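# Bridge three sticks over the blue disc using posts

## Task

Three arms are fixed to the tabletop, given in the scene frame in metres with heading measured in degrees counter-clockwise from +x: arm1 at x=+0.62 y=+0.00 z=+0.72 heading +180; arm2 at x=-0.31 y=+0.54 z=+0.72 heading -60; arm3 at x=-0.31 y=-0.54 z=+0.72 heading +60. Place all three sticks so that each stick's centre line, the segment between its two ends, crosses above the blue disc painted on the table. When finished, no stick may rest on the table, and every post must still be standing near its original spot. Any number of arms may help. The arrangement must stay put by itself, not because a robot is holding it. Finally open the grippers and pull the arms away.

## Robot and tools

ROBOTS. There are three identical i2rt Big YAM arms, named arm1, arm2 and arm3. Each has six revolute joints, a two-finger gripper and a wrist camera. The hand reaches roughly 1.0 m from the joint 1 axis. Joints move at different speeds, so the path between two postures can sweep wide; watch for the other arms and for the posts and sticks.

FRAME. Everything is in one scene frame with its origin on the floor and +z up. The tabletop is near z=0.72. The hand point is midway between the fingertips; the hand z axis runs along the fingers and the fingers close along the hand y axis.

JOINTS (absolute targets, radians, gripper in metres). joint1_rad -2.879 to 2.879 (yaw about the foot, positive counter-clockwise from above, 0 points the arm along its foot heading). joint2_rad 0 to 3.141 (shoulder; 0 has the upper arm pointing back and about level, larger values lift it up and over to the front). joint3_rad 0 to 3.019 (elbow; 0 is fully folded, larger opens). joint4_rad -1.692 to 1.57 (hand pitch, positive tips fingers up). joint5_rad -1.57 to 1.57 (hand sideways swing, positive toward the arm's right). joint6_rad -2.094 to 2.094 (hand roll, positive clockwise when viewed from behind the hand). gripper_m 0 to 0.093, the fingertip gap. Done-tolerances are ±0.045, ±0.14, ±0.09, ±0.055, ±0.03, ±0.035 rad and ±0.003 m in that order. Each finger pad squeezes with up to about 50 to 62 N.

execute_actions. Argument actions is a list holding one action or nothing. The action is an object keyed by arm name; each arm object holds joints, a map from joint name to its absolute target. Any subset of joints and arms may be named; motions start at once and may finish at different moments. An arm or joint you omit may keep pushing toward its earlier target. Argument cameras lists camera names from arm1_cam_wrist, arm2_cam_wrist, arm3_cam_wrist, cam_high, cam_low, or all; omitted, null or ["all"] gives every camera, [] gives none. An unknown key, unknown camera or out-of-range number rejects the whole call and nothing moves. An empty actions list only reports state and images. Example: {"arm1": {"joints": {"gripper_m": 0.05}}, "arm2": {"joints": {"joint1_rad": 0.3}}}.

wait: seconds, 0 to 10. Commands nothing new; the scene keeps running, then the same state and images are returned.

zoom_image: camera (one of the five names) and region [x0, y0, x1, y1] in pixels of that camera's most recent full image, origin at top-left, at most 504 by 504. Wrist images are 616x616 fisheye; cam_high and cam_low are 896x504.

finished_scene: scene, the current scene number. It ends the scene after the robots hold the last command, cannot be reversed, and reports whether the goal was met. A reply with no tool call also ends things.

RESULTS. joint_positions gives measured angles. joint_status tells how each commanded motion ended: reached, off_target (stopped short, may still push), contact_stop or time_out (target dropped, joint holds where it stopped, though a time_out joint may keep a nearby target and push on, listed in on_its_own), not_followed (a self/arm collision check blocked the arm's joint targets; the gripper part still runs; the blocked targets may be retried on later actions), limit_stop_at_motor_heat. The line "joint command not followed", often with a "cause:" line, marks a blocked arm. on_its_own lists what moves without your command; "held at" is the held target, not the position. "pictures" names the cameras in image order. If a result reports a stop, later motion calls in that same reply are skipped.

CAMERAS. Calibration lines give K, distortion D and T_world_to_cam (scene frame to camera, OpenCV convention) plus pos_world. Room cameras may be off by a couple of degrees and several millimetres; wrist camera poses follow reported joints and can be further off. Results list cameras whose numbers changed.

CAUTIONS. The arms do not stop on contact and can press hard; to relieve a pushing joint, command its current reported position. A joint carrying weight sags. Tiny target changes may not move a joint. The anti-collision check can be late and ignores fingers, gripper bodies and wrist cameras between arms, so keep arms apart yourself; a hard squeeze between two robots ends the run. Avoid dropping sticks, slamming, toppling or shifting posts, and knocking anything off the work area, which ends the scene. Loose objects may get a brief external shove now and then. Holding loads warms motors: a MOTOR HOT line appears from 85 °C, and at 100 °C an OVER-TEMPERATURE FAULT makes that arm go limp and fall until it cools; afterwards resend targets. Some heat persists into the next scene. While you compose a reply the robots hold your last command, so keep loaded holds short. Shorter robot motion is preferred. Release the sticks and move arms clear before finishing.

Each tool is called after "Request:" in YAML: its name, and indented under it one key for each argument.

## Session

Request:
execute_actions:
  actions: []

Scene clock: 0.00 s.
Motor temperatures (°C, as the motors report them): arm1=[24 25 25 24 25 26] | arm2=[25 22 23 26 22 23] | arm3=[24 23 25 24 24 25]
arm1.joint_positions: joint1_rad=-0.354 joint2_rad=+0.490 joint3_rad=+1.400 joint4_rad=-1.192 joint5_rad=-0.063 joint6_rad=+0.201 gripper_m=+0.094
arm1.joint_status: not commanded
arm1.hand: x=+0.4421 y=+0.0651 z=+1.4088 quat_wxyz=(-0.030, +0.769, -0.216, -0.601) (m; scene frame)
arm2.joint_positions: joint1_rad=-0.055 joint2_rad=+0.472 joint3_rad=+1.385 joint4_rad=-1.452 joint5_rad=-0.217 joint6_rad=-0.045 gripper_m=+0.095
arm2.joint_status: not commanded
arm2.hand: x=-0.1944 y=+0.4204 z=+1.3597 quat_wxyz=(-0.462, -0.372, -0.784, +0.182) (m; scene frame)
arm3.joint_positions: joint1_rad=+0.440 joint2_rad=+0.567 joint3_rad=+1.335 joint4_rad=-1.183 joint5_rad=-0.182 joint6_rad=+0.223 gripper_m=+0.095
arm3.joint_status: not commanded
arm3.hand: x=-0.3088 y=-0.2968 z=+1.3737 quat_wxyz=(-0.296, +0.526, -0.650, -0.461) (m; scene frame)
pictures: arm1_cam_wrist, arm2_cam_wrist, arm3_cam_wrist, cam_high, cam_low
Images, in order (width x height): arm1_cam_wrist 616x616, arm2_cam_wrist 616x616, arm3_cam_wrist 616x616, cam_high 896x504, cam_low 896x504.

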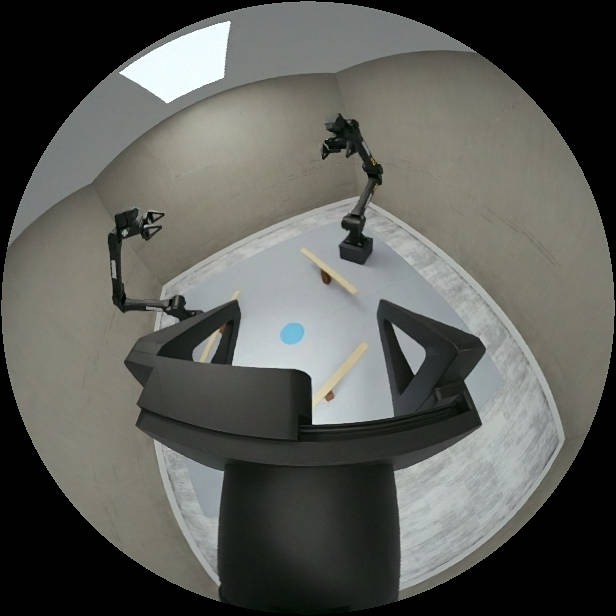

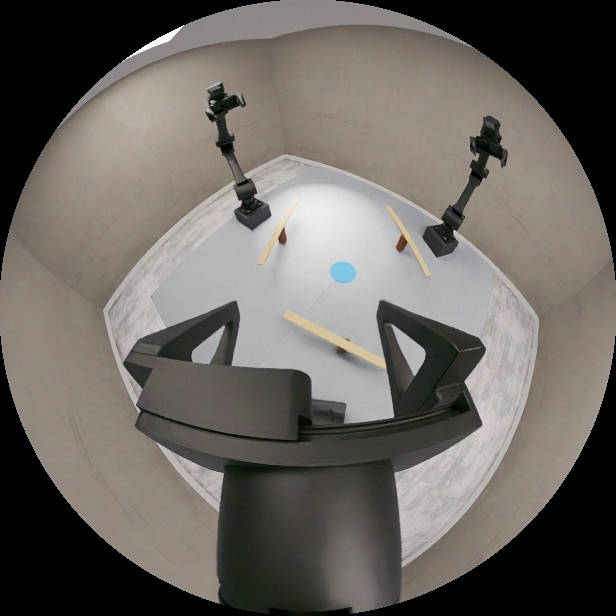

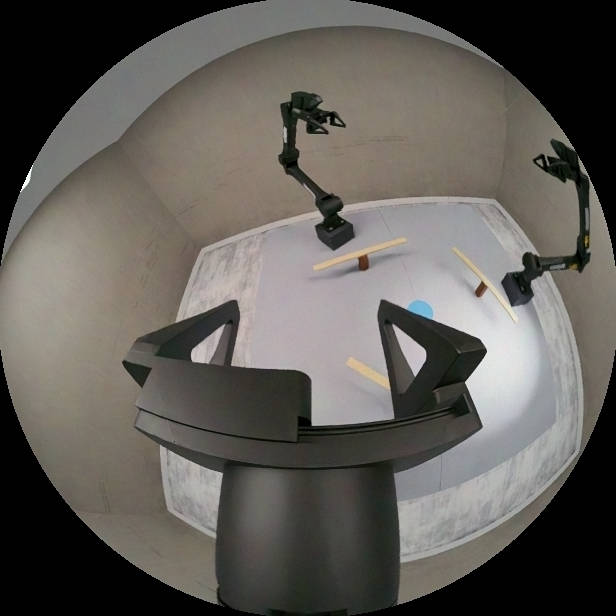

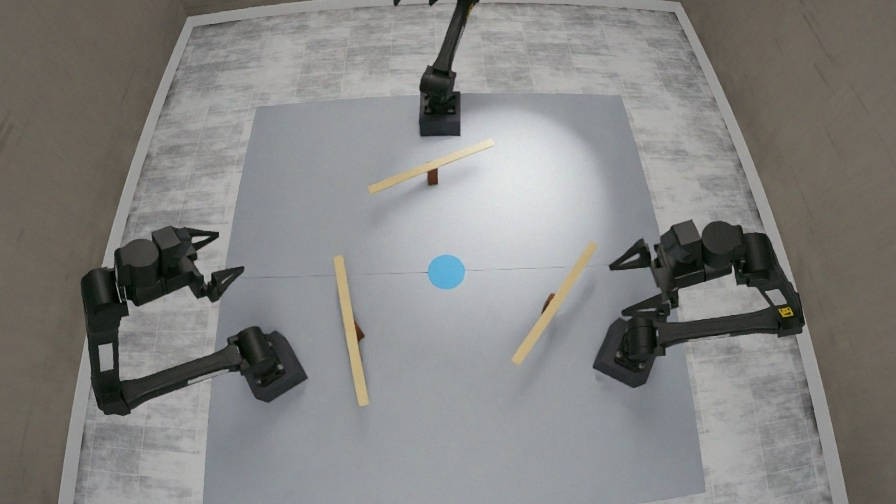

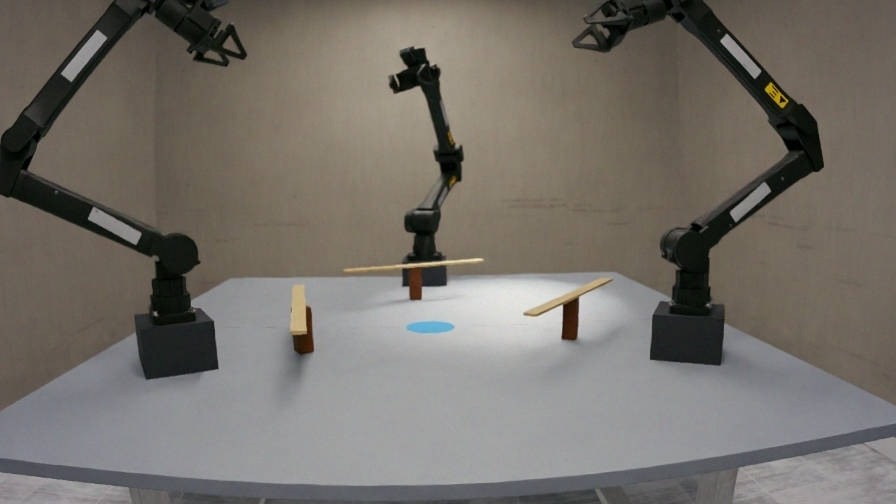

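Request:
zoom_image:
  camera: "cam_high"
  region: [300, 120, 620, 420]

Request:
zoom_image:
  camera: "cam_low"
  region: [260, 230, 640, 380]

Region (300, 120, 620, 420) of cam_high's 896x504 image, scaled by 1.575, with more detail than that image has; it fills the top 472 rows of this view, and the rest is white.

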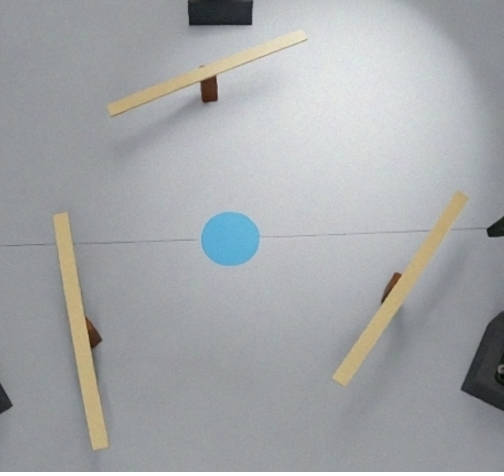

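Region (260, 230, 640, 380) of cam_low's 896x504 image, scaled by 1.326, with more detail than that image has; it fills the top 199 rows of this view, and the rest is white.

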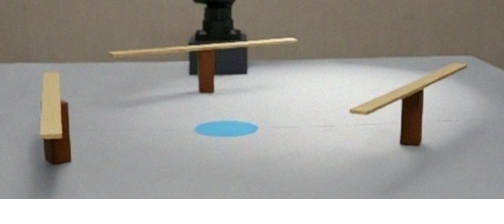

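Request:
execute_actions:
  actions:
    - {"arm1":{"joints":{"joint1_rad":0.258,"joint2_rad":1.5,"joint3_rad":1.2,"joint4_rad":-1.27,"joint5_rad":0,"joint6_rad":1.43}},"arm2":{"joints":{"joint1_rad":-0.59,"joint2_rad":1.2,"joint3_rad":1.0,"joint4_rad":-1.37,"joint5_rad":0,"joint6_rad":-1.83}},"arm3":{"joints":{"joint1_rad":-0.511,"joint2_rad":1.7,"joint3_rad":1.7,"joint4_rad":-1.1,"joint5_rad":0,"joint6_rad":-1.93}}}
  cameras: ["cam_high","cam_low"]

Scene clock: 6.47 s.
Motor temperatures (°C, as the motors report them): arm1=[24 25 26 24 25 26] | arm2=[25 22 24 26 22 23] | arm3=[24 23 26 24 24 25]
arm1.joint_positions: joint1_rad=+0.261 joint2_rad=+1.503 joint3_rad=+1.200 joint4_rad=-1.263 joint5_rad=+0.000 joint6_rad=+1.416 gripper_m=+0.094
arm1.joint_status: all done
arm1.hand: x=+0.2014 y=-0.0945 z=+0.9610 quat_wxyz=(+0.004, +0.828, -0.561, -0.002) (m; scene frame)
arm2.joint_positions: joint1_rad=-0.590 joint2_rad=+1.194 joint3_rad=+0.976 joint4_rad=-1.372 joint5_rad=-0.001 joint6_rad=-1.818 gripper_m=+0.095
arm2.joint_status: all done
arm2.hand: x=-0.3163 y=+0.2240 z=+1.0002 quat_wxyz=(+0.005, +0.110, -0.994, -0.008) (m; scene frame)
arm3.joint_positions: joint1_rad=-0.515 joint2_rad=+1.714 joint3_rad=+1.671 joint4_rad=-1.106 joint5_rad=+0.000 joint6_rad=-1.920 gripper_m=+0.095
arm3.joint_status: all done
arm3.hand: x=+0.2372 y=-0.2263 z=+1.0610 quat_wxyz=(-0.155, +0.919, -0.338, +0.128) (m; scene frame)
pictures: cam_high, cam_low
Images, in order (width x height): cam_high 896x504, cam_low 896x504.

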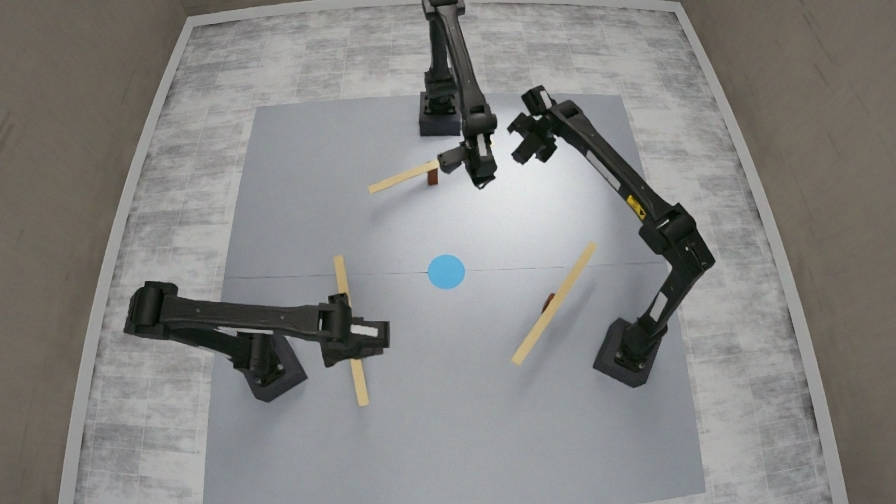

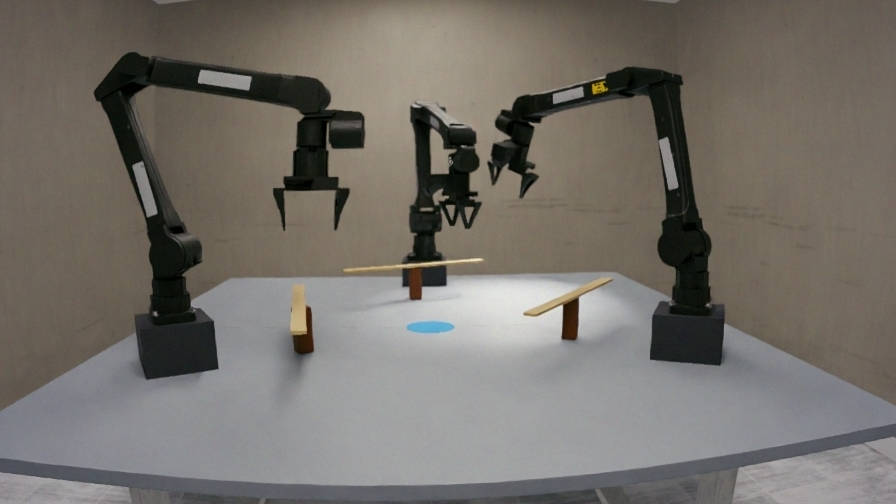

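Request:
execute_actions:
  actions:
    - {"arm1":{"joints":{"joint2_rad":1.15,"joint3_rad":0.85}},"arm2":{"joints":{"joint3_rad":0.72,"joint4_rad":-1.1}},"arm3":{"joints":{"joint2_rad":1.2,"joint3_rad":1.16,"joint4_rad":-1.53}}}

Scene clock: 9.37 s.
Motor temperatures (°C, as the motors report them): arm1=[24 25 26 24 25 26] | arm2=[25 22 25 26 22 23] | arm3=[24 23 26 24 24 25]
arm1.joint_positions: joint1_rad=+0.261 joint2_rad=+1.140 joint3_rad=+0.856 joint4_rad=-1.267 joint5_rad=+0.000 joint6_rad=+1.417 gripper_m=+0.094
arm1.joint_status: all done
arm1.hand: x=+0.3309 y=-0.0649 z=+0.9576 quat_wxyz=(+0.009, +0.827, -0.562, -0.007) (m; scene frame)
arm2.joint_positions: joint1_rad=-0.590 joint2_rad=+1.194 joint3_rad=+0.710 joint4_rad=-1.109 joint5_rad=-0.001 joint6_rad=-1.818 gripper_m=+0.095
arm2.joint_status: all done
arm2.hand: x=-0.3166 y=+0.2589 z=+0.9051 quat_wxyz=(+0.005, +0.110, -0.994, -0.009) (m; scene frame)
arm3.joint_positions: joint1_rad=-0.515 joint2_rad=+1.194 joint3_rad=+1.158 joint4_rad=-1.519 joint5_rad=+0.000 joint6_rad=-1.922 gripper_m=+0.095
arm3.joint_status: all done
arm3.hand: x=-0.0182 y=-0.3722 z=+1.0586 quat_wxyz=(-0.001, +0.939, -0.343, -0.002) (m; scene frame)
pictures: arm1_cam_wrist, arm2_cam_wrist, arm3_cam_wrist, cam_high, cam_low
camera_calibration (this result's frames):
arm1_cam_wrist: T_world_to_cam=[[0.928357, 0.371112, -0.0207347, -0.267445], [0.311081, -0.745233, 0.589794, -0.71174], [0.203427, -0.55399, -0.807287, 0.794535], [0, 0, 0, 1]] pos_world=[0.308063, 0.00900396, 1.05565]
arm2_cam_wrist: T_world_to_cam=[[0.209647, -0.977627, -0.0171316, 0.335117], [-0.790361, -0.179752, 0.585679, -0.728989], [-0.575655, -0.109246, -0.810362, 0.705394], [0, 0, 0, 1]] pos_world=[-0.240356, 0.273643, 1.00432]
arm3_cam_wrist: T_world_to_cam=[[0.638214, 0.769839, 0.00565676, 0.288785], [0.623122, -0.52087, 0.583449, -0.795718], [0.452108, -0.36884, -0.81213, 0.855077], [0, 0, 0, 1]] pos_world=[-0.0750633, -0.321396, 1.15706]
Images, in order (width x height): arm1_cam_wrist 616x616, arm2_cam_wrist 616x616, arm3_cam_wrist 616x616, cam_high 896x504, cam_low 896x504.

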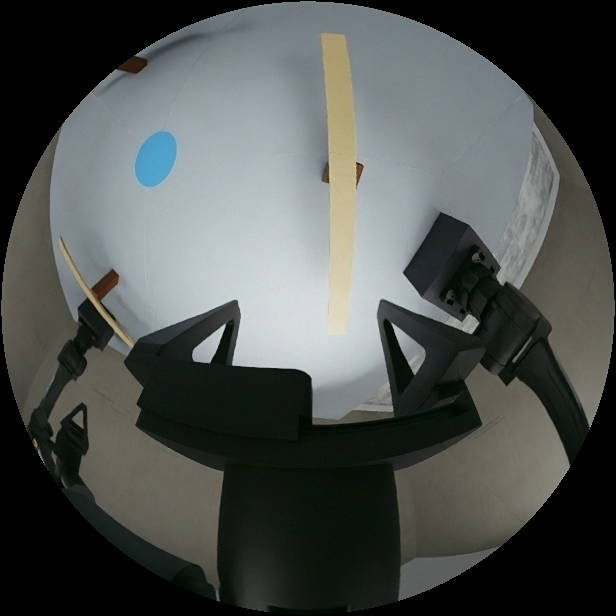

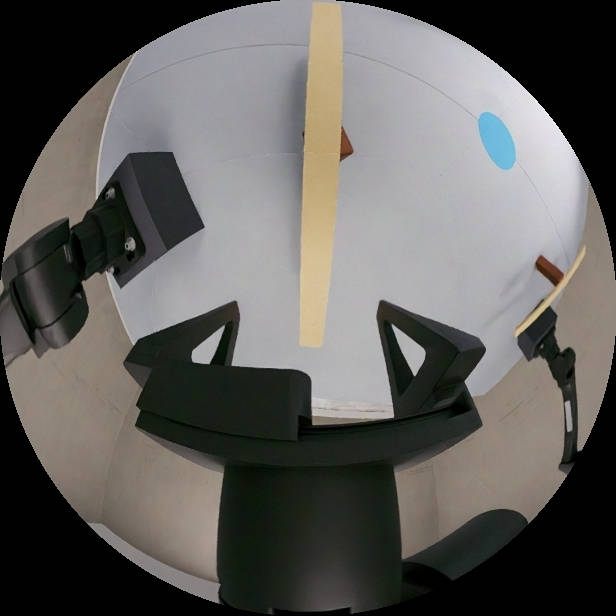

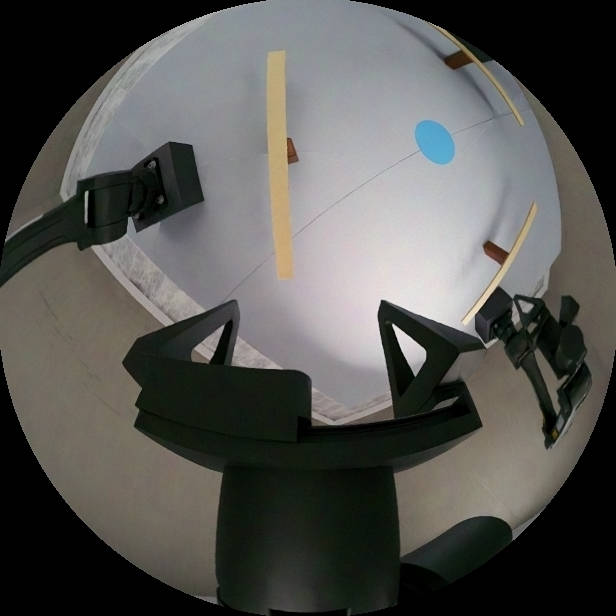

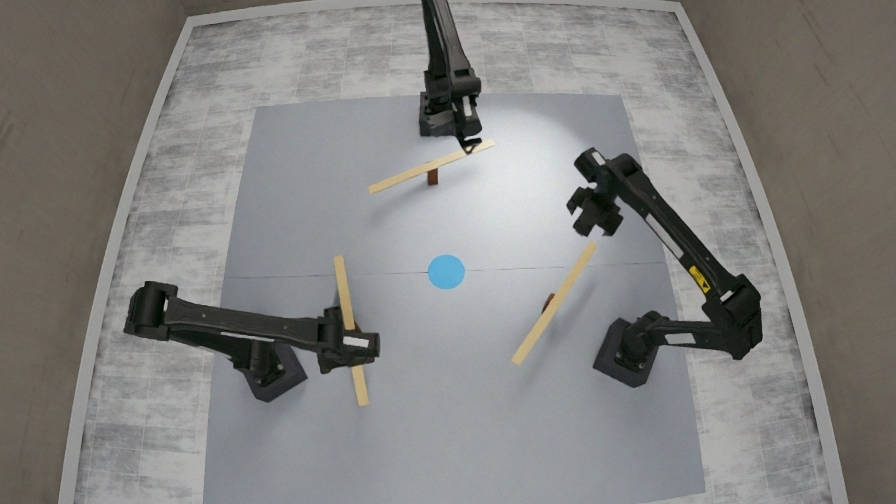

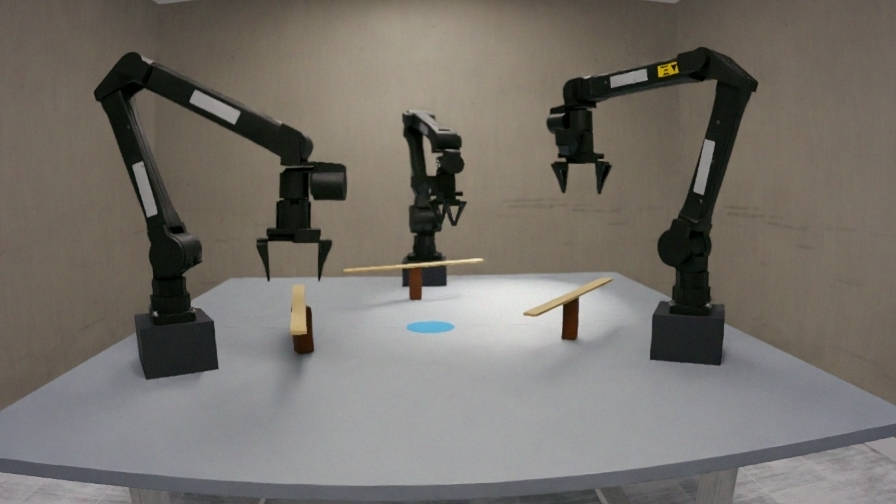

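Request:
execute_actions:
  actions:
    - {"arm1":{"joints":{"joint1_rad":0.312,"joint2_rad":1.13,"joint3_rad":0.615,"joint4_rad":-1.056,"joint6_rad":1.43,"gripper_m":0.08}},"arm2":{"joints":{"joint1_rad":-0.57,"joint2_rad":1.25,"joint3_rad":0.667,"joint4_rad":-0.987,"joint6_rad":-1.76,"gripper_m":0.08}},"arm3":{"joints":{"joint1_rad":-0.474,"joint2_rad":1.235,"joint3_rad":0.685,"joint4_rad":-1.021,"joint6_rad":-1.913,"gripper_m":0.08}}}

Scene clock: 14.13 s.
Motor temperatures (°C, as the motors report them): arm1=[24 25 27 24 25 26] | arm2=[25 22 25 26 22 23] | arm3=[24 23 26 24 24 25]
arm1.joint_positions: joint1_rad=+0.308 joint2_rad=+1.134 joint3_rad=+0.614 joint4_rad=-1.065 joint5_rad=+0.000 joint6_rad=+1.417 gripper_m=+0.080
arm1.joint_status: all done
arm1.hand: x=+0.3780 y=-0.0665 z=+0.8741 quat_wxyz=(-0.003, +0.840, -0.542, +0.005) (m; scene frame)
arm2.joint_positions: joint1_rad=-0.578 joint2_rad=+1.247 joint3_rad=+0.660 joint4_rad=-0.996 joint5_rad=-0.001 joint6_rad=-1.772 gripper_m=+0.080
arm2.joint_status: all done
arm2.hand: x=-0.3137 y=+0.2564 z=+0.8746 quat_wxyz=(+0.006, +0.093, -0.996, -0.004) (m; scene frame)
arm3.joint_positions: joint1_rad=-0.478 joint2_rad=+1.233 joint3_rad=+0.681 joint4_rad=-1.036 joint5_rad=+0.000 joint6_rad=-1.922 gripper_m=+0.080
arm3.joint_status: all done
arm3.hand: x=-0.0698 y=-0.3887 z=+0.8757 quat_wxyz=(+0.011, +0.945, -0.326, -0.012) (m; scene frame)
pictures: arm1_cam_wrist, arm2_cam_wrist, arm3_cam_wrist, cam_high, cam_low
camera_calibration (this result's frames):
arm1_cam_wrist: T_world_to_cam=[[0.910021, 0.41438, 0.0123068, -0.331389], [0.326734, -0.735181, 0.593931, -0.687213], [0.255161, -0.536468, -0.804422, 0.695758], [0, 0, 0, 1]] pos_world=[0.348577, 0.00534671, 0.971918]
arm2_cam_wrist: T_world_to_cam=[[0.176087, -0.984346, -0.00752865, 0.314298], [-0.795476, -0.146797, 0.587936, -0.721269], [-0.579838, -0.0975388, -0.808872, 0.676465], [0, 0, 0, 1]] pos_world=[-0.236855, 0.26948, 0.9736]
arm3_cam_wrist: T_world_to_cam=[[0.608913, 0.792853, -0.0246777, 0.368903], [0.658254, -0.487691, 0.573463, -0.641401], [0.442637, -0.365433, -0.81886, 0.730308], [0, 0, 0, 1]] pos_world=[-0.125686, -0.338413, 0.974943]
Images, in order (width x height): arm1_cam_wrist 616x616, arm2_cam_wrist 616x616, arm3_cam_wrist 616x616, cam_high 896x504, cam_low 896x504.

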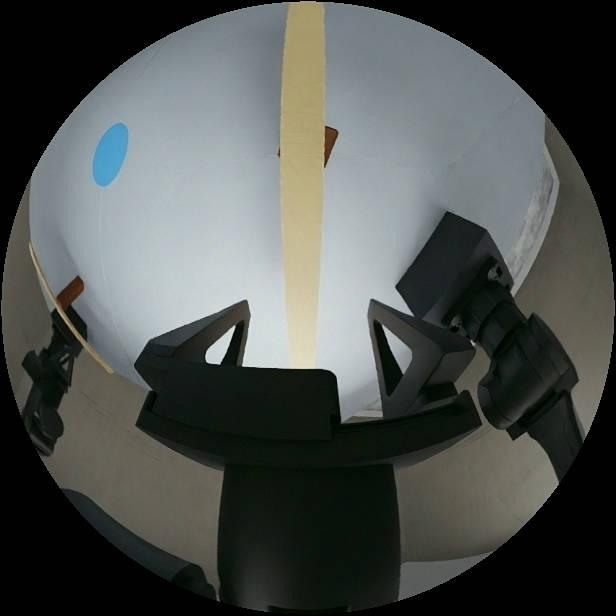

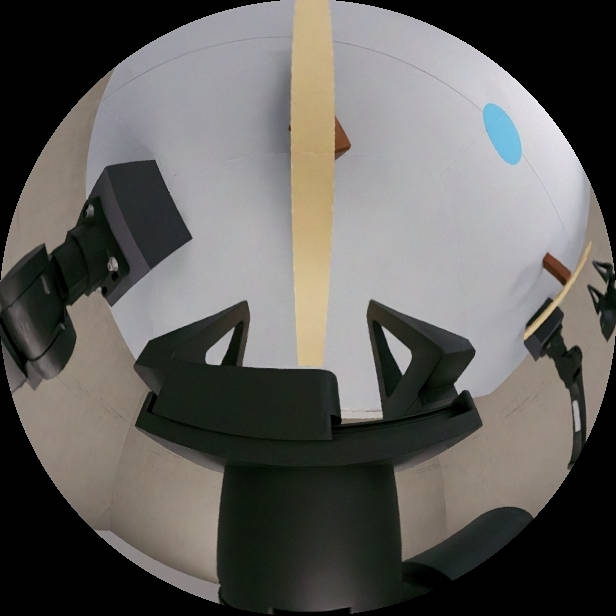

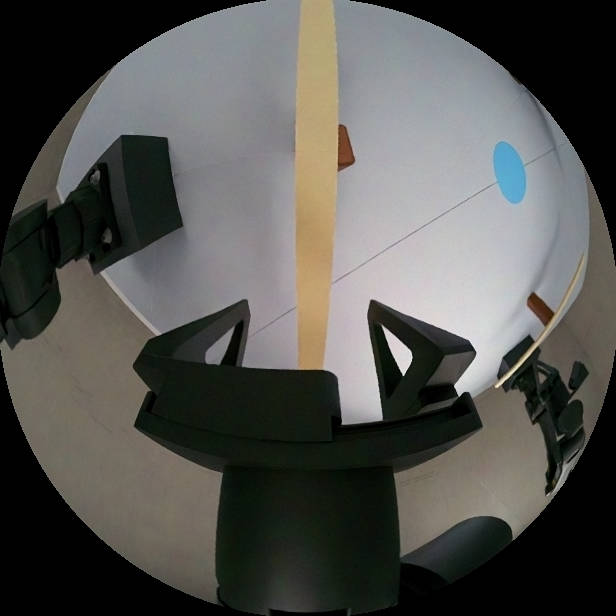

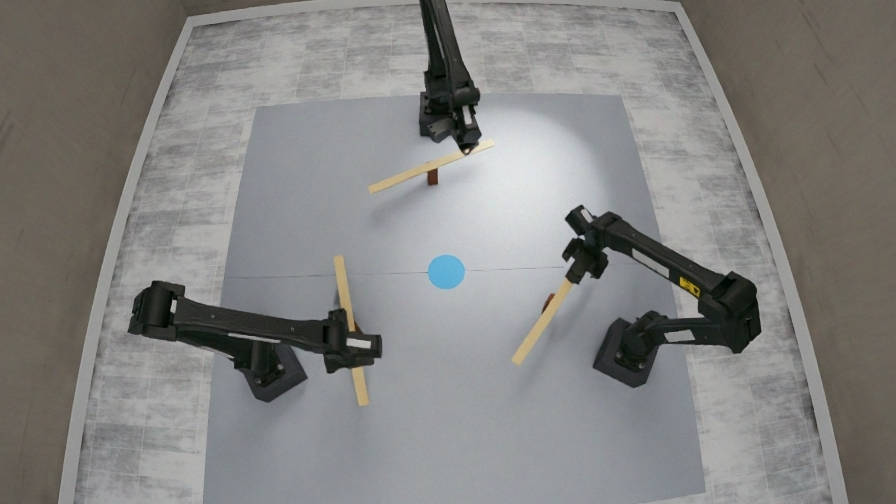

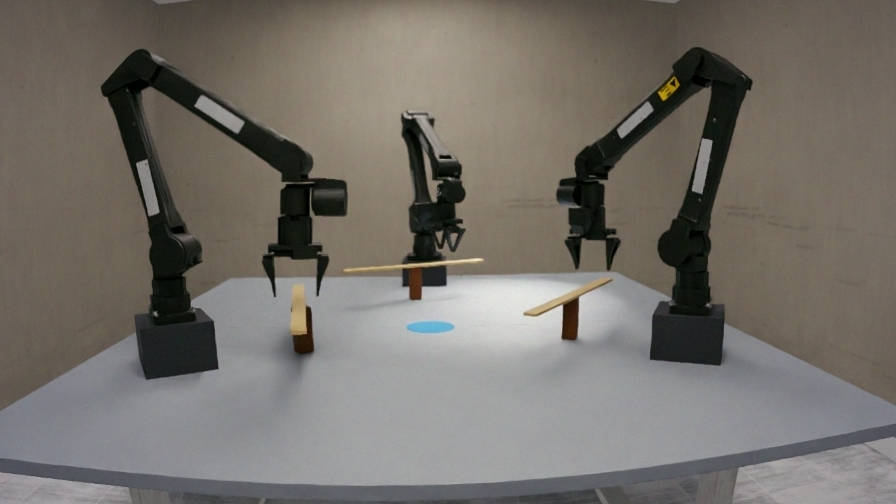

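Request:
execute_actions:
  actions:
    - {"arm1":{"joints":{"joint2_rad":1.278,"joint3_rad":0.523,"joint4_rad":-0.808}},"arm2":{"joints":{"joint2_rad":1.396,"joint3_rad":0.586,"joint4_rad":-0.75}},"arm3":{"joints":{"joint2_rad":1.37,"joint3_rad":0.597,"joint4_rad":-0.785}}}
  cameras: ["arm1_cam_wrist","arm2_cam_wrist","arm3_cam_wrist","cam_low"]

Scene clock: 15.60 s.
Motor temperatures (°C, as the motors report them): arm1=[24 25 27 24 25 26] | arm2=[25 22 25 26 22 23] | arm3=[24 23 26 24 24 25]
arm1.joint_positions: joint1_rad=+0.308 joint2_rad=+1.287 joint3_rad=+0.521 joint4_rad=-0.817 joint5_rad=+0.000 joint6_rad=+1.417 gripper_m=+0.080
arm1.joint_status: all done
arm1.hand: x=+0.3759 y=-0.0673 z=+0.8098 quat_wxyz=(-0.002, +0.840, -0.542, +0.004) (m; scene frame)
arm2.joint_positions: joint1_rad=-0.578 joint2_rad=+1.403 joint3_rad=+0.577 joint4_rad=-0.759 joint5_rad=-0.001 joint6_rad=-1.771 gripper_m=+0.080
arm2.joint_status: all done
arm2.hand: x=-0.3146 y=+0.2564 z=+0.8090 quat_wxyz=(+0.006, +0.093, -0.996, -0.006) (m; scene frame)
arm3.joint_positions: joint1_rad=-0.478 joint2_rad=+1.379 joint3_rad=+0.588 joint4_rad=-0.800 joint5_rad=+0.000 joint6_rad=-1.922 gripper_m=+0.080
arm3.joint_status: all done
arm3.hand: x=-0.0721 y=-0.3897 z=+0.8094 quat_wxyz=(+0.013, +0.945, -0.326, -0.013) (m; scene frame)
pictures: arm1_cam_wrist, arm2_cam_wrist, arm3_cam_wrist, cam_low
camera_calibration (this result's frames):
arm1_cam_wrist: T_world_to_cam=[[0.910052, 0.414381, 0.00966905, -0.326184], [0.328256, -0.734759, 0.593614, -0.649205], [0.253087, -0.537046, -0.804692, 0.645124], [0, 0, 0, 1]] pos_world=[0.346677, 0.00461634, 0.907657]
arm2_cam_wrist: T_world_to_cam=[[0.17566, -0.984386, -0.011269, 0.316852], [-0.795571, -0.14869, 0.587332, -0.682516], [-0.579837, -0.0942055, -0.809268, 0.622407], [0, 0, 0, 1]] pos_world=[-0.237753, 0.269055, 0.908128]
arm3_cam_wrist: T_world_to_cam=[[0.608833, 0.792821, -0.0275327, 0.371754], [0.659747, -0.486758, 0.572539, -0.601155], [0.440519, -0.366745, -0.819415, 0.67642], [0, 0, 0, 1]] pos_world=[-0.127702, -0.339278, 0.908689]
Images, in order (width x height): arm1_cam_wrist 616x616, arm2_cam_wrist 616x616, arm3_cam_wrist 616x616, cam_low 896x504.

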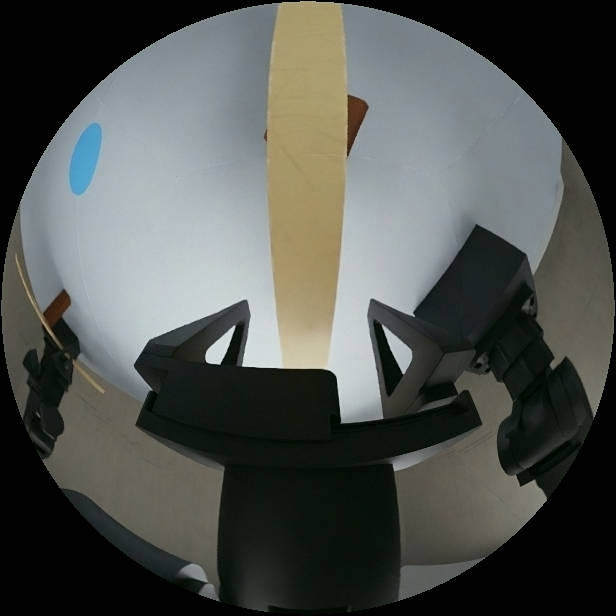

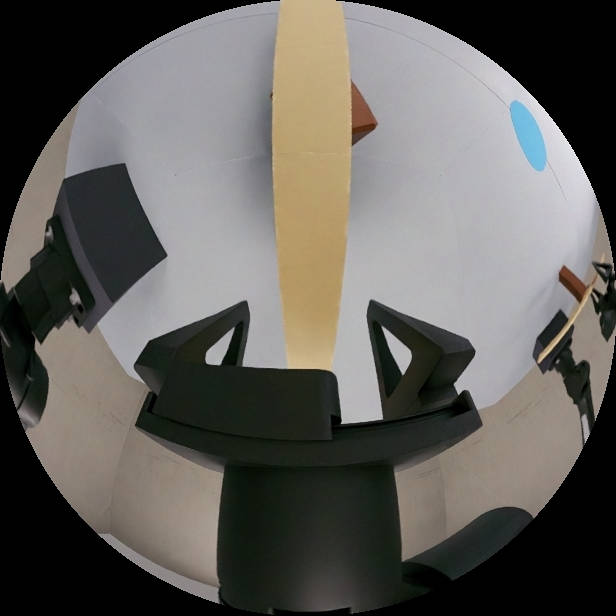

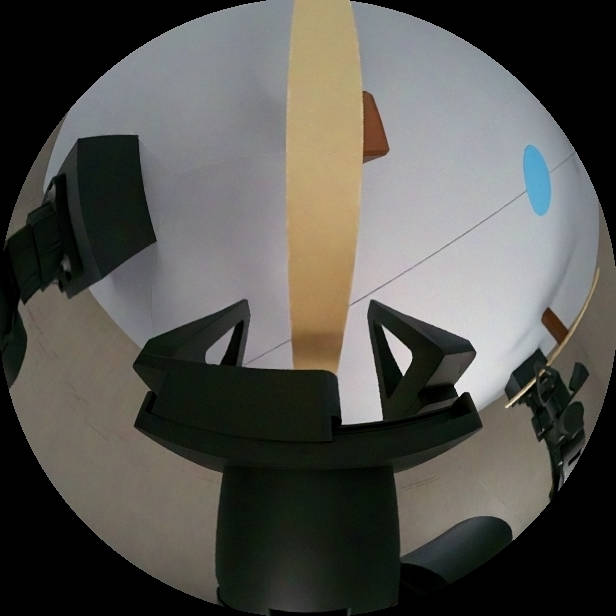

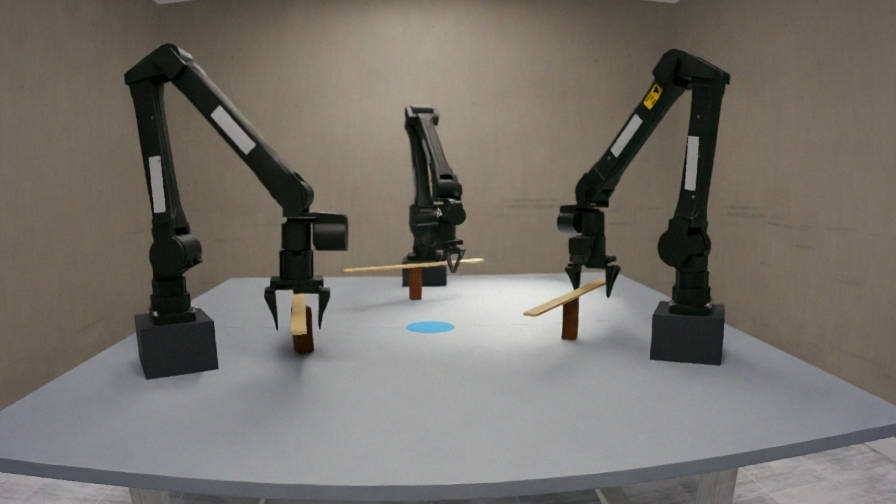

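Request:
execute_actions:
  actions:
    - {"arm1":{"joints":{"gripper_m":0.02}},"arm2":{"joints":{"gripper_m":0.02}},"arm3":{"joints":{"joint4_rad":-0.755,"gripper_m":0.02}}}
  cameras: ["arm1_cam_wrist","arm2_cam_wrist","arm3_cam_wrist","cam_low"]

Scene clock: 16.47 s.
Motor temperatures (°C, as the motors report them): arm1=[24 25 27 24 25 26] | arm2=[25 22 25 26 22 23] | arm3=[24 23 26 24 24 25]
arm1.joint_positions: joint1_rad=+0.308 joint2_rad=+1.287 joint3_rad=+0.521 joint4_rad=-0.816 joint5_rad=+0.000 joint6_rad=+1.417 gripper_m=+0.027
arm1.joint_status: gripper_m off_target (ended at +0.027, target +0.020)
arm1.hand: x=+0.3758 y=-0.0674 z=+0.8098 quat_wxyz=(-0.002, +0.840, -0.542, +0.004) (m; scene frame)
arm2.joint_positions: joint1_rad=-0.578 joint2_rad=+1.403 joint3_rad=+0.577 joint4_rad=-0.759 joint5_rad=-0.001 joint6_rad=-1.770 gripper_m=+0.027
arm2.joint_status: gripper_m off_target (ended at +0.027, target +0.020)
arm2.hand: x=-0.3146 y=+0.2563 z=+0.8090 quat_wxyz=(+0.006, +0.092, -0.996, -0.006) (m; scene frame)
arm3.joint_positions: joint1_rad=-0.478 joint2_rad=+1.379 joint3_rad=+0.588 joint4_rad=-0.771 joint5_rad=+0.000 joint6_rad=-1.921 gripper_m=+0.028
arm3.joint_status: gripper_m off_target (ended at +0.028, target +0.020); the others done
arm3.hand: x=-0.0658 y=-0.3859 z=+0.8092 quat_wxyz=(+0.001, +0.945, -0.327, -0.004) (m; scene frame)
pictures: arm1_cam_wrist, arm2_cam_wrist, arm3_cam_wrist, cam_low
camera_calibration (this result's frames):
arm1_cam_wrist: T_world_to_cam=[[0.910214, 0.414033, 0.00929366, -0.325871], [0.328193, -0.734826, 0.593566, -0.649135], [0.252585, -0.537222, -0.804731, 0.645341], [0, 0, 0, 1]] pos_world=[0.34665, 0.00461206, 0.90766]
arm2_cam_wrist: T_world_to_cam=[[0.174539, -0.98459, -0.0108824, 0.316146], [-0.795729, -0.147552, 0.587404, -0.682931], [-0.579958, -0.0938653, -0.80922, 0.622233], [0, 0, 0, 1]] pos_world=[-0.237738, 0.268913, 0.90812]
arm3_cam_wrist: T_world_to_cam=[[0.610201, 0.792246, 0.000303843, 0.34225], [0.644523, -0.496645, 0.581321, -0.615205], [0.4607, -0.354527, -0.813674, 0.676362], [0, 0, 0, 1]] pos_world=[-0.123927, -0.336896, 0.907866]
Images, in order (width x height): arm1_cam_wrist 616x616, arm2_cam_wrist 616x616, arm3_cam_wrist 616x616, cam_low 896x504.

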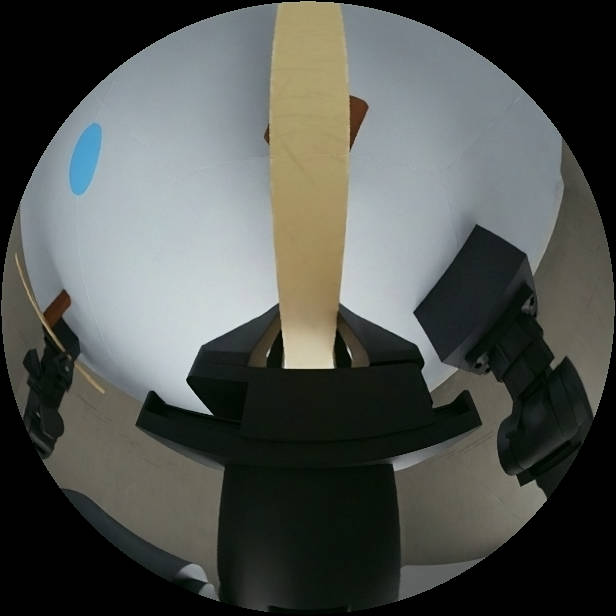

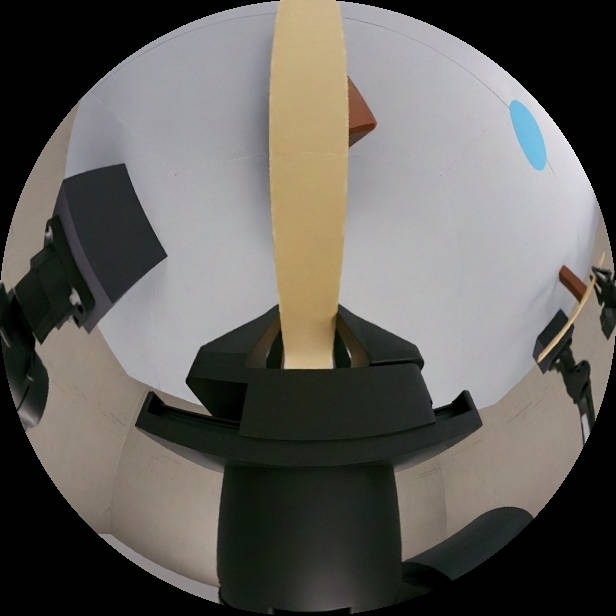

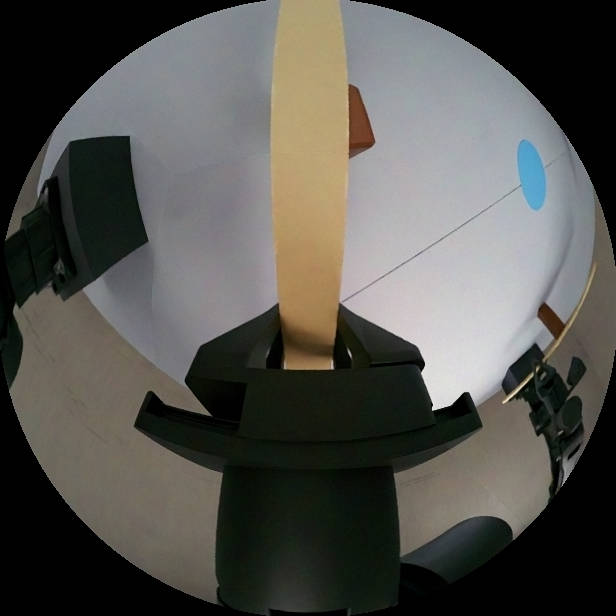

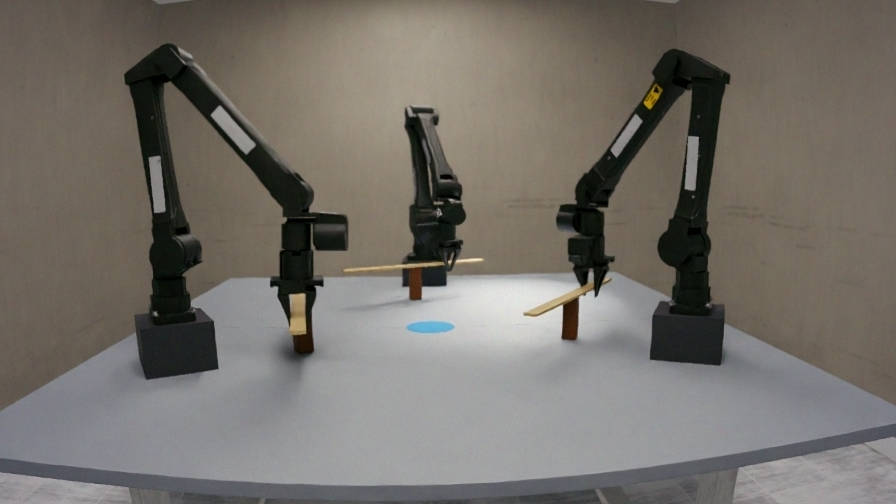

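Request:
execute_actions:
  actions:
    - {"arm1":{"joints":{"joint2_rad":1.13,"joint3_rad":0.625,"joint4_rad":-1.07}},"arm2":{"joints":{"joint2_rad":1.25,"joint3_rad":0.68,"joint4_rad":-1.0}},"arm3":{"joints":{"joint2_rad":1.235,"joint3_rad":0.70,"joint4_rad":-1.02}}}

Scene clock: 17.73 s.
Motor temperatures (°C, as the motors report them): arm1=[24 25 27 24 25 26] | arm2=[25 22 25 26 22 23] | arm3=[24 23 27 24 24 25]
arm1.joint_positions: joint1_rad=+0.308 joint2_rad=+1.122 joint3_rad=+0.592 joint4_rad=-1.063 joint5_rad=+0.000 joint6_rad=+1.417 gripper_m=+0.027
arm1.joint_status: all done
arm1.hand: x=+0.3858 y=-0.0644 z=+0.8698 quat_wxyz=(-0.006, +0.840, -0.542, +0.007) (m; scene frame)
arm2.joint_positions: joint1_rad=-0.578 joint2_rad=+1.240 joint3_rad=+0.656 joint4_rad=-0.992 joint5_rad=-0.001 joint6_rad=-1.770 gripper_m=+0.027
arm2.joint_status: all done
arm2.hand: x=-0.3137 y=+0.2568 z=+0.8749 quat_wxyz=(+0.006, +0.092, -0.996, -0.001) (m; scene frame)
arm3.joint_positions: joint1_rad=-0.478 joint2_rad=+1.229 joint3_rad=+0.670 joint4_rad=-1.005 joint5_rad=+0.000 joint6_rad=-1.921 gripper_m=+0.028
arm3.joint_status: all done
arm3.hand: x=-0.0674 y=-0.3872 z=+0.8730 quat_wxyz=(+0.002, +0.945, -0.326, -0.005) (m; scene frame)
pictures: arm1_cam_wrist, arm2_cam_wrist, arm3_cam_wrist, cam_high, cam_low
camera_calibration (this result's frames):
arm1_cam_wrist: T_world_to_cam=[[0.910066, 0.414023, 0.019091, -0.345276], [0.322538, -0.736395, 0.59472, -0.684774], [0.260286, -0.535077, -0.803706, 0.688959], [0, 0, 0, 1]] pos_world=[0.355763, 0.00733476, 0.967561]
arm2_cam_wrist: T_world_to_cam=[[0.174296, -0.984693, -0.00113934, 0.308621], [-0.795677, -0.141521, 0.588956, -0.723713], [-0.580102, -0.101746, -0.808164, 0.677162], [0, 0, 0, 1]] pos_world=[-0.236811, 0.270375, 0.973846]
arm3_cam_wrist: T_world_to_cam=[[0.610186, 0.792254, -0.00255368, 0.346692], [0.646036, -0.4957, 0.580447, -0.650744], [0.458596, -0.355831, -0.814294, 0.728408], [0, 0, 0, 1]] pos_world=[-0.125187, -0.338052, 0.971746]
Images, in order (width x height): arm1_cam_wrist 616x616, arm2_cam_wrist 616x616, arm3_cam_wrist 616x616, cam_high 896x504, cam_low 896x504.

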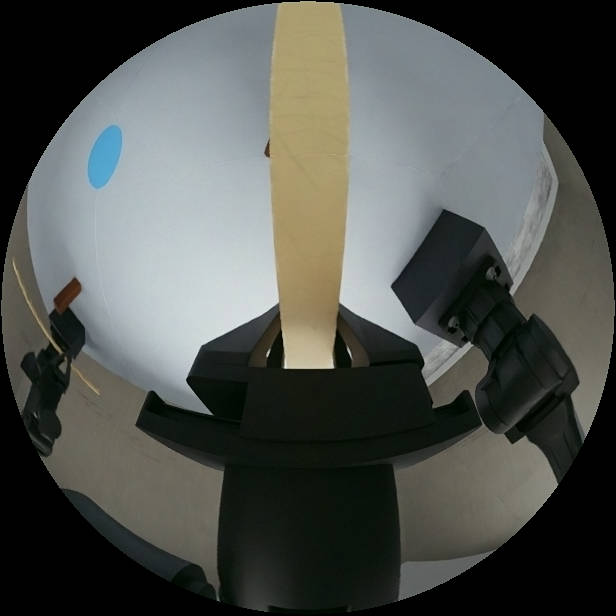

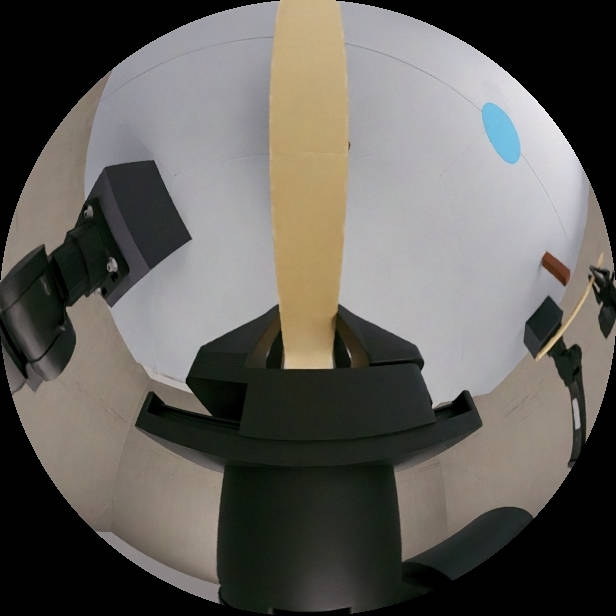

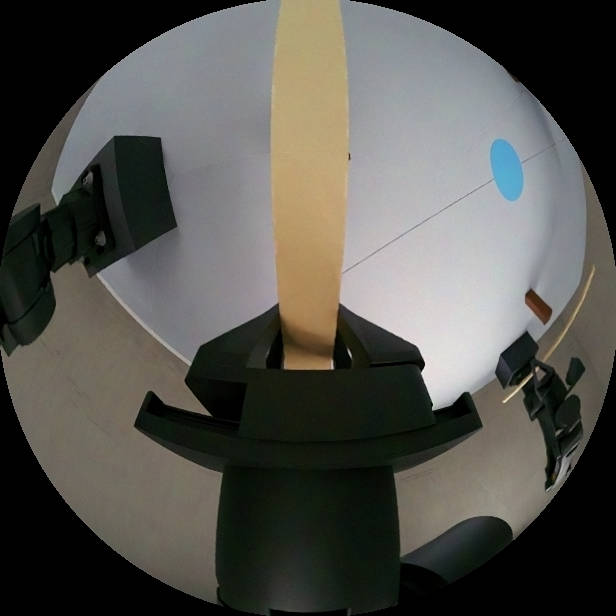

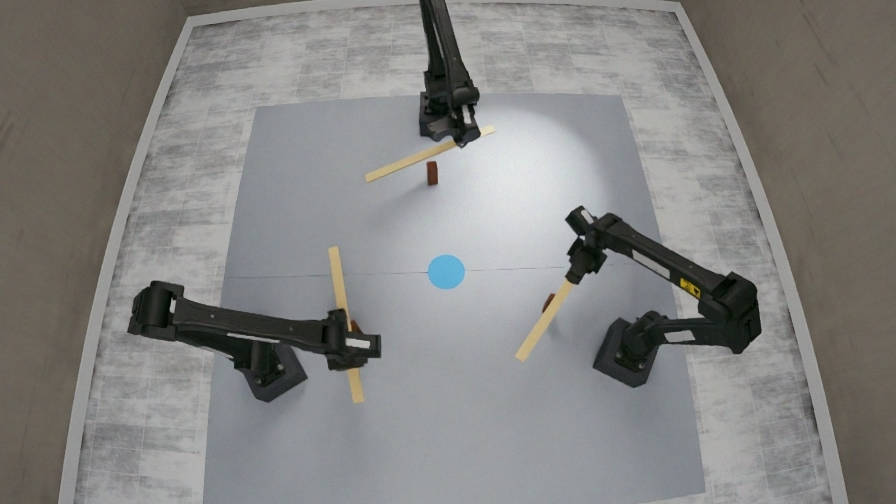

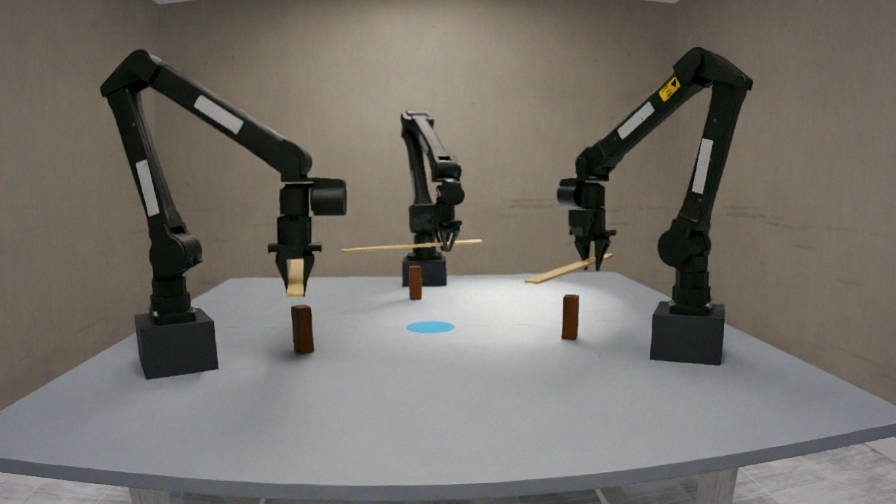

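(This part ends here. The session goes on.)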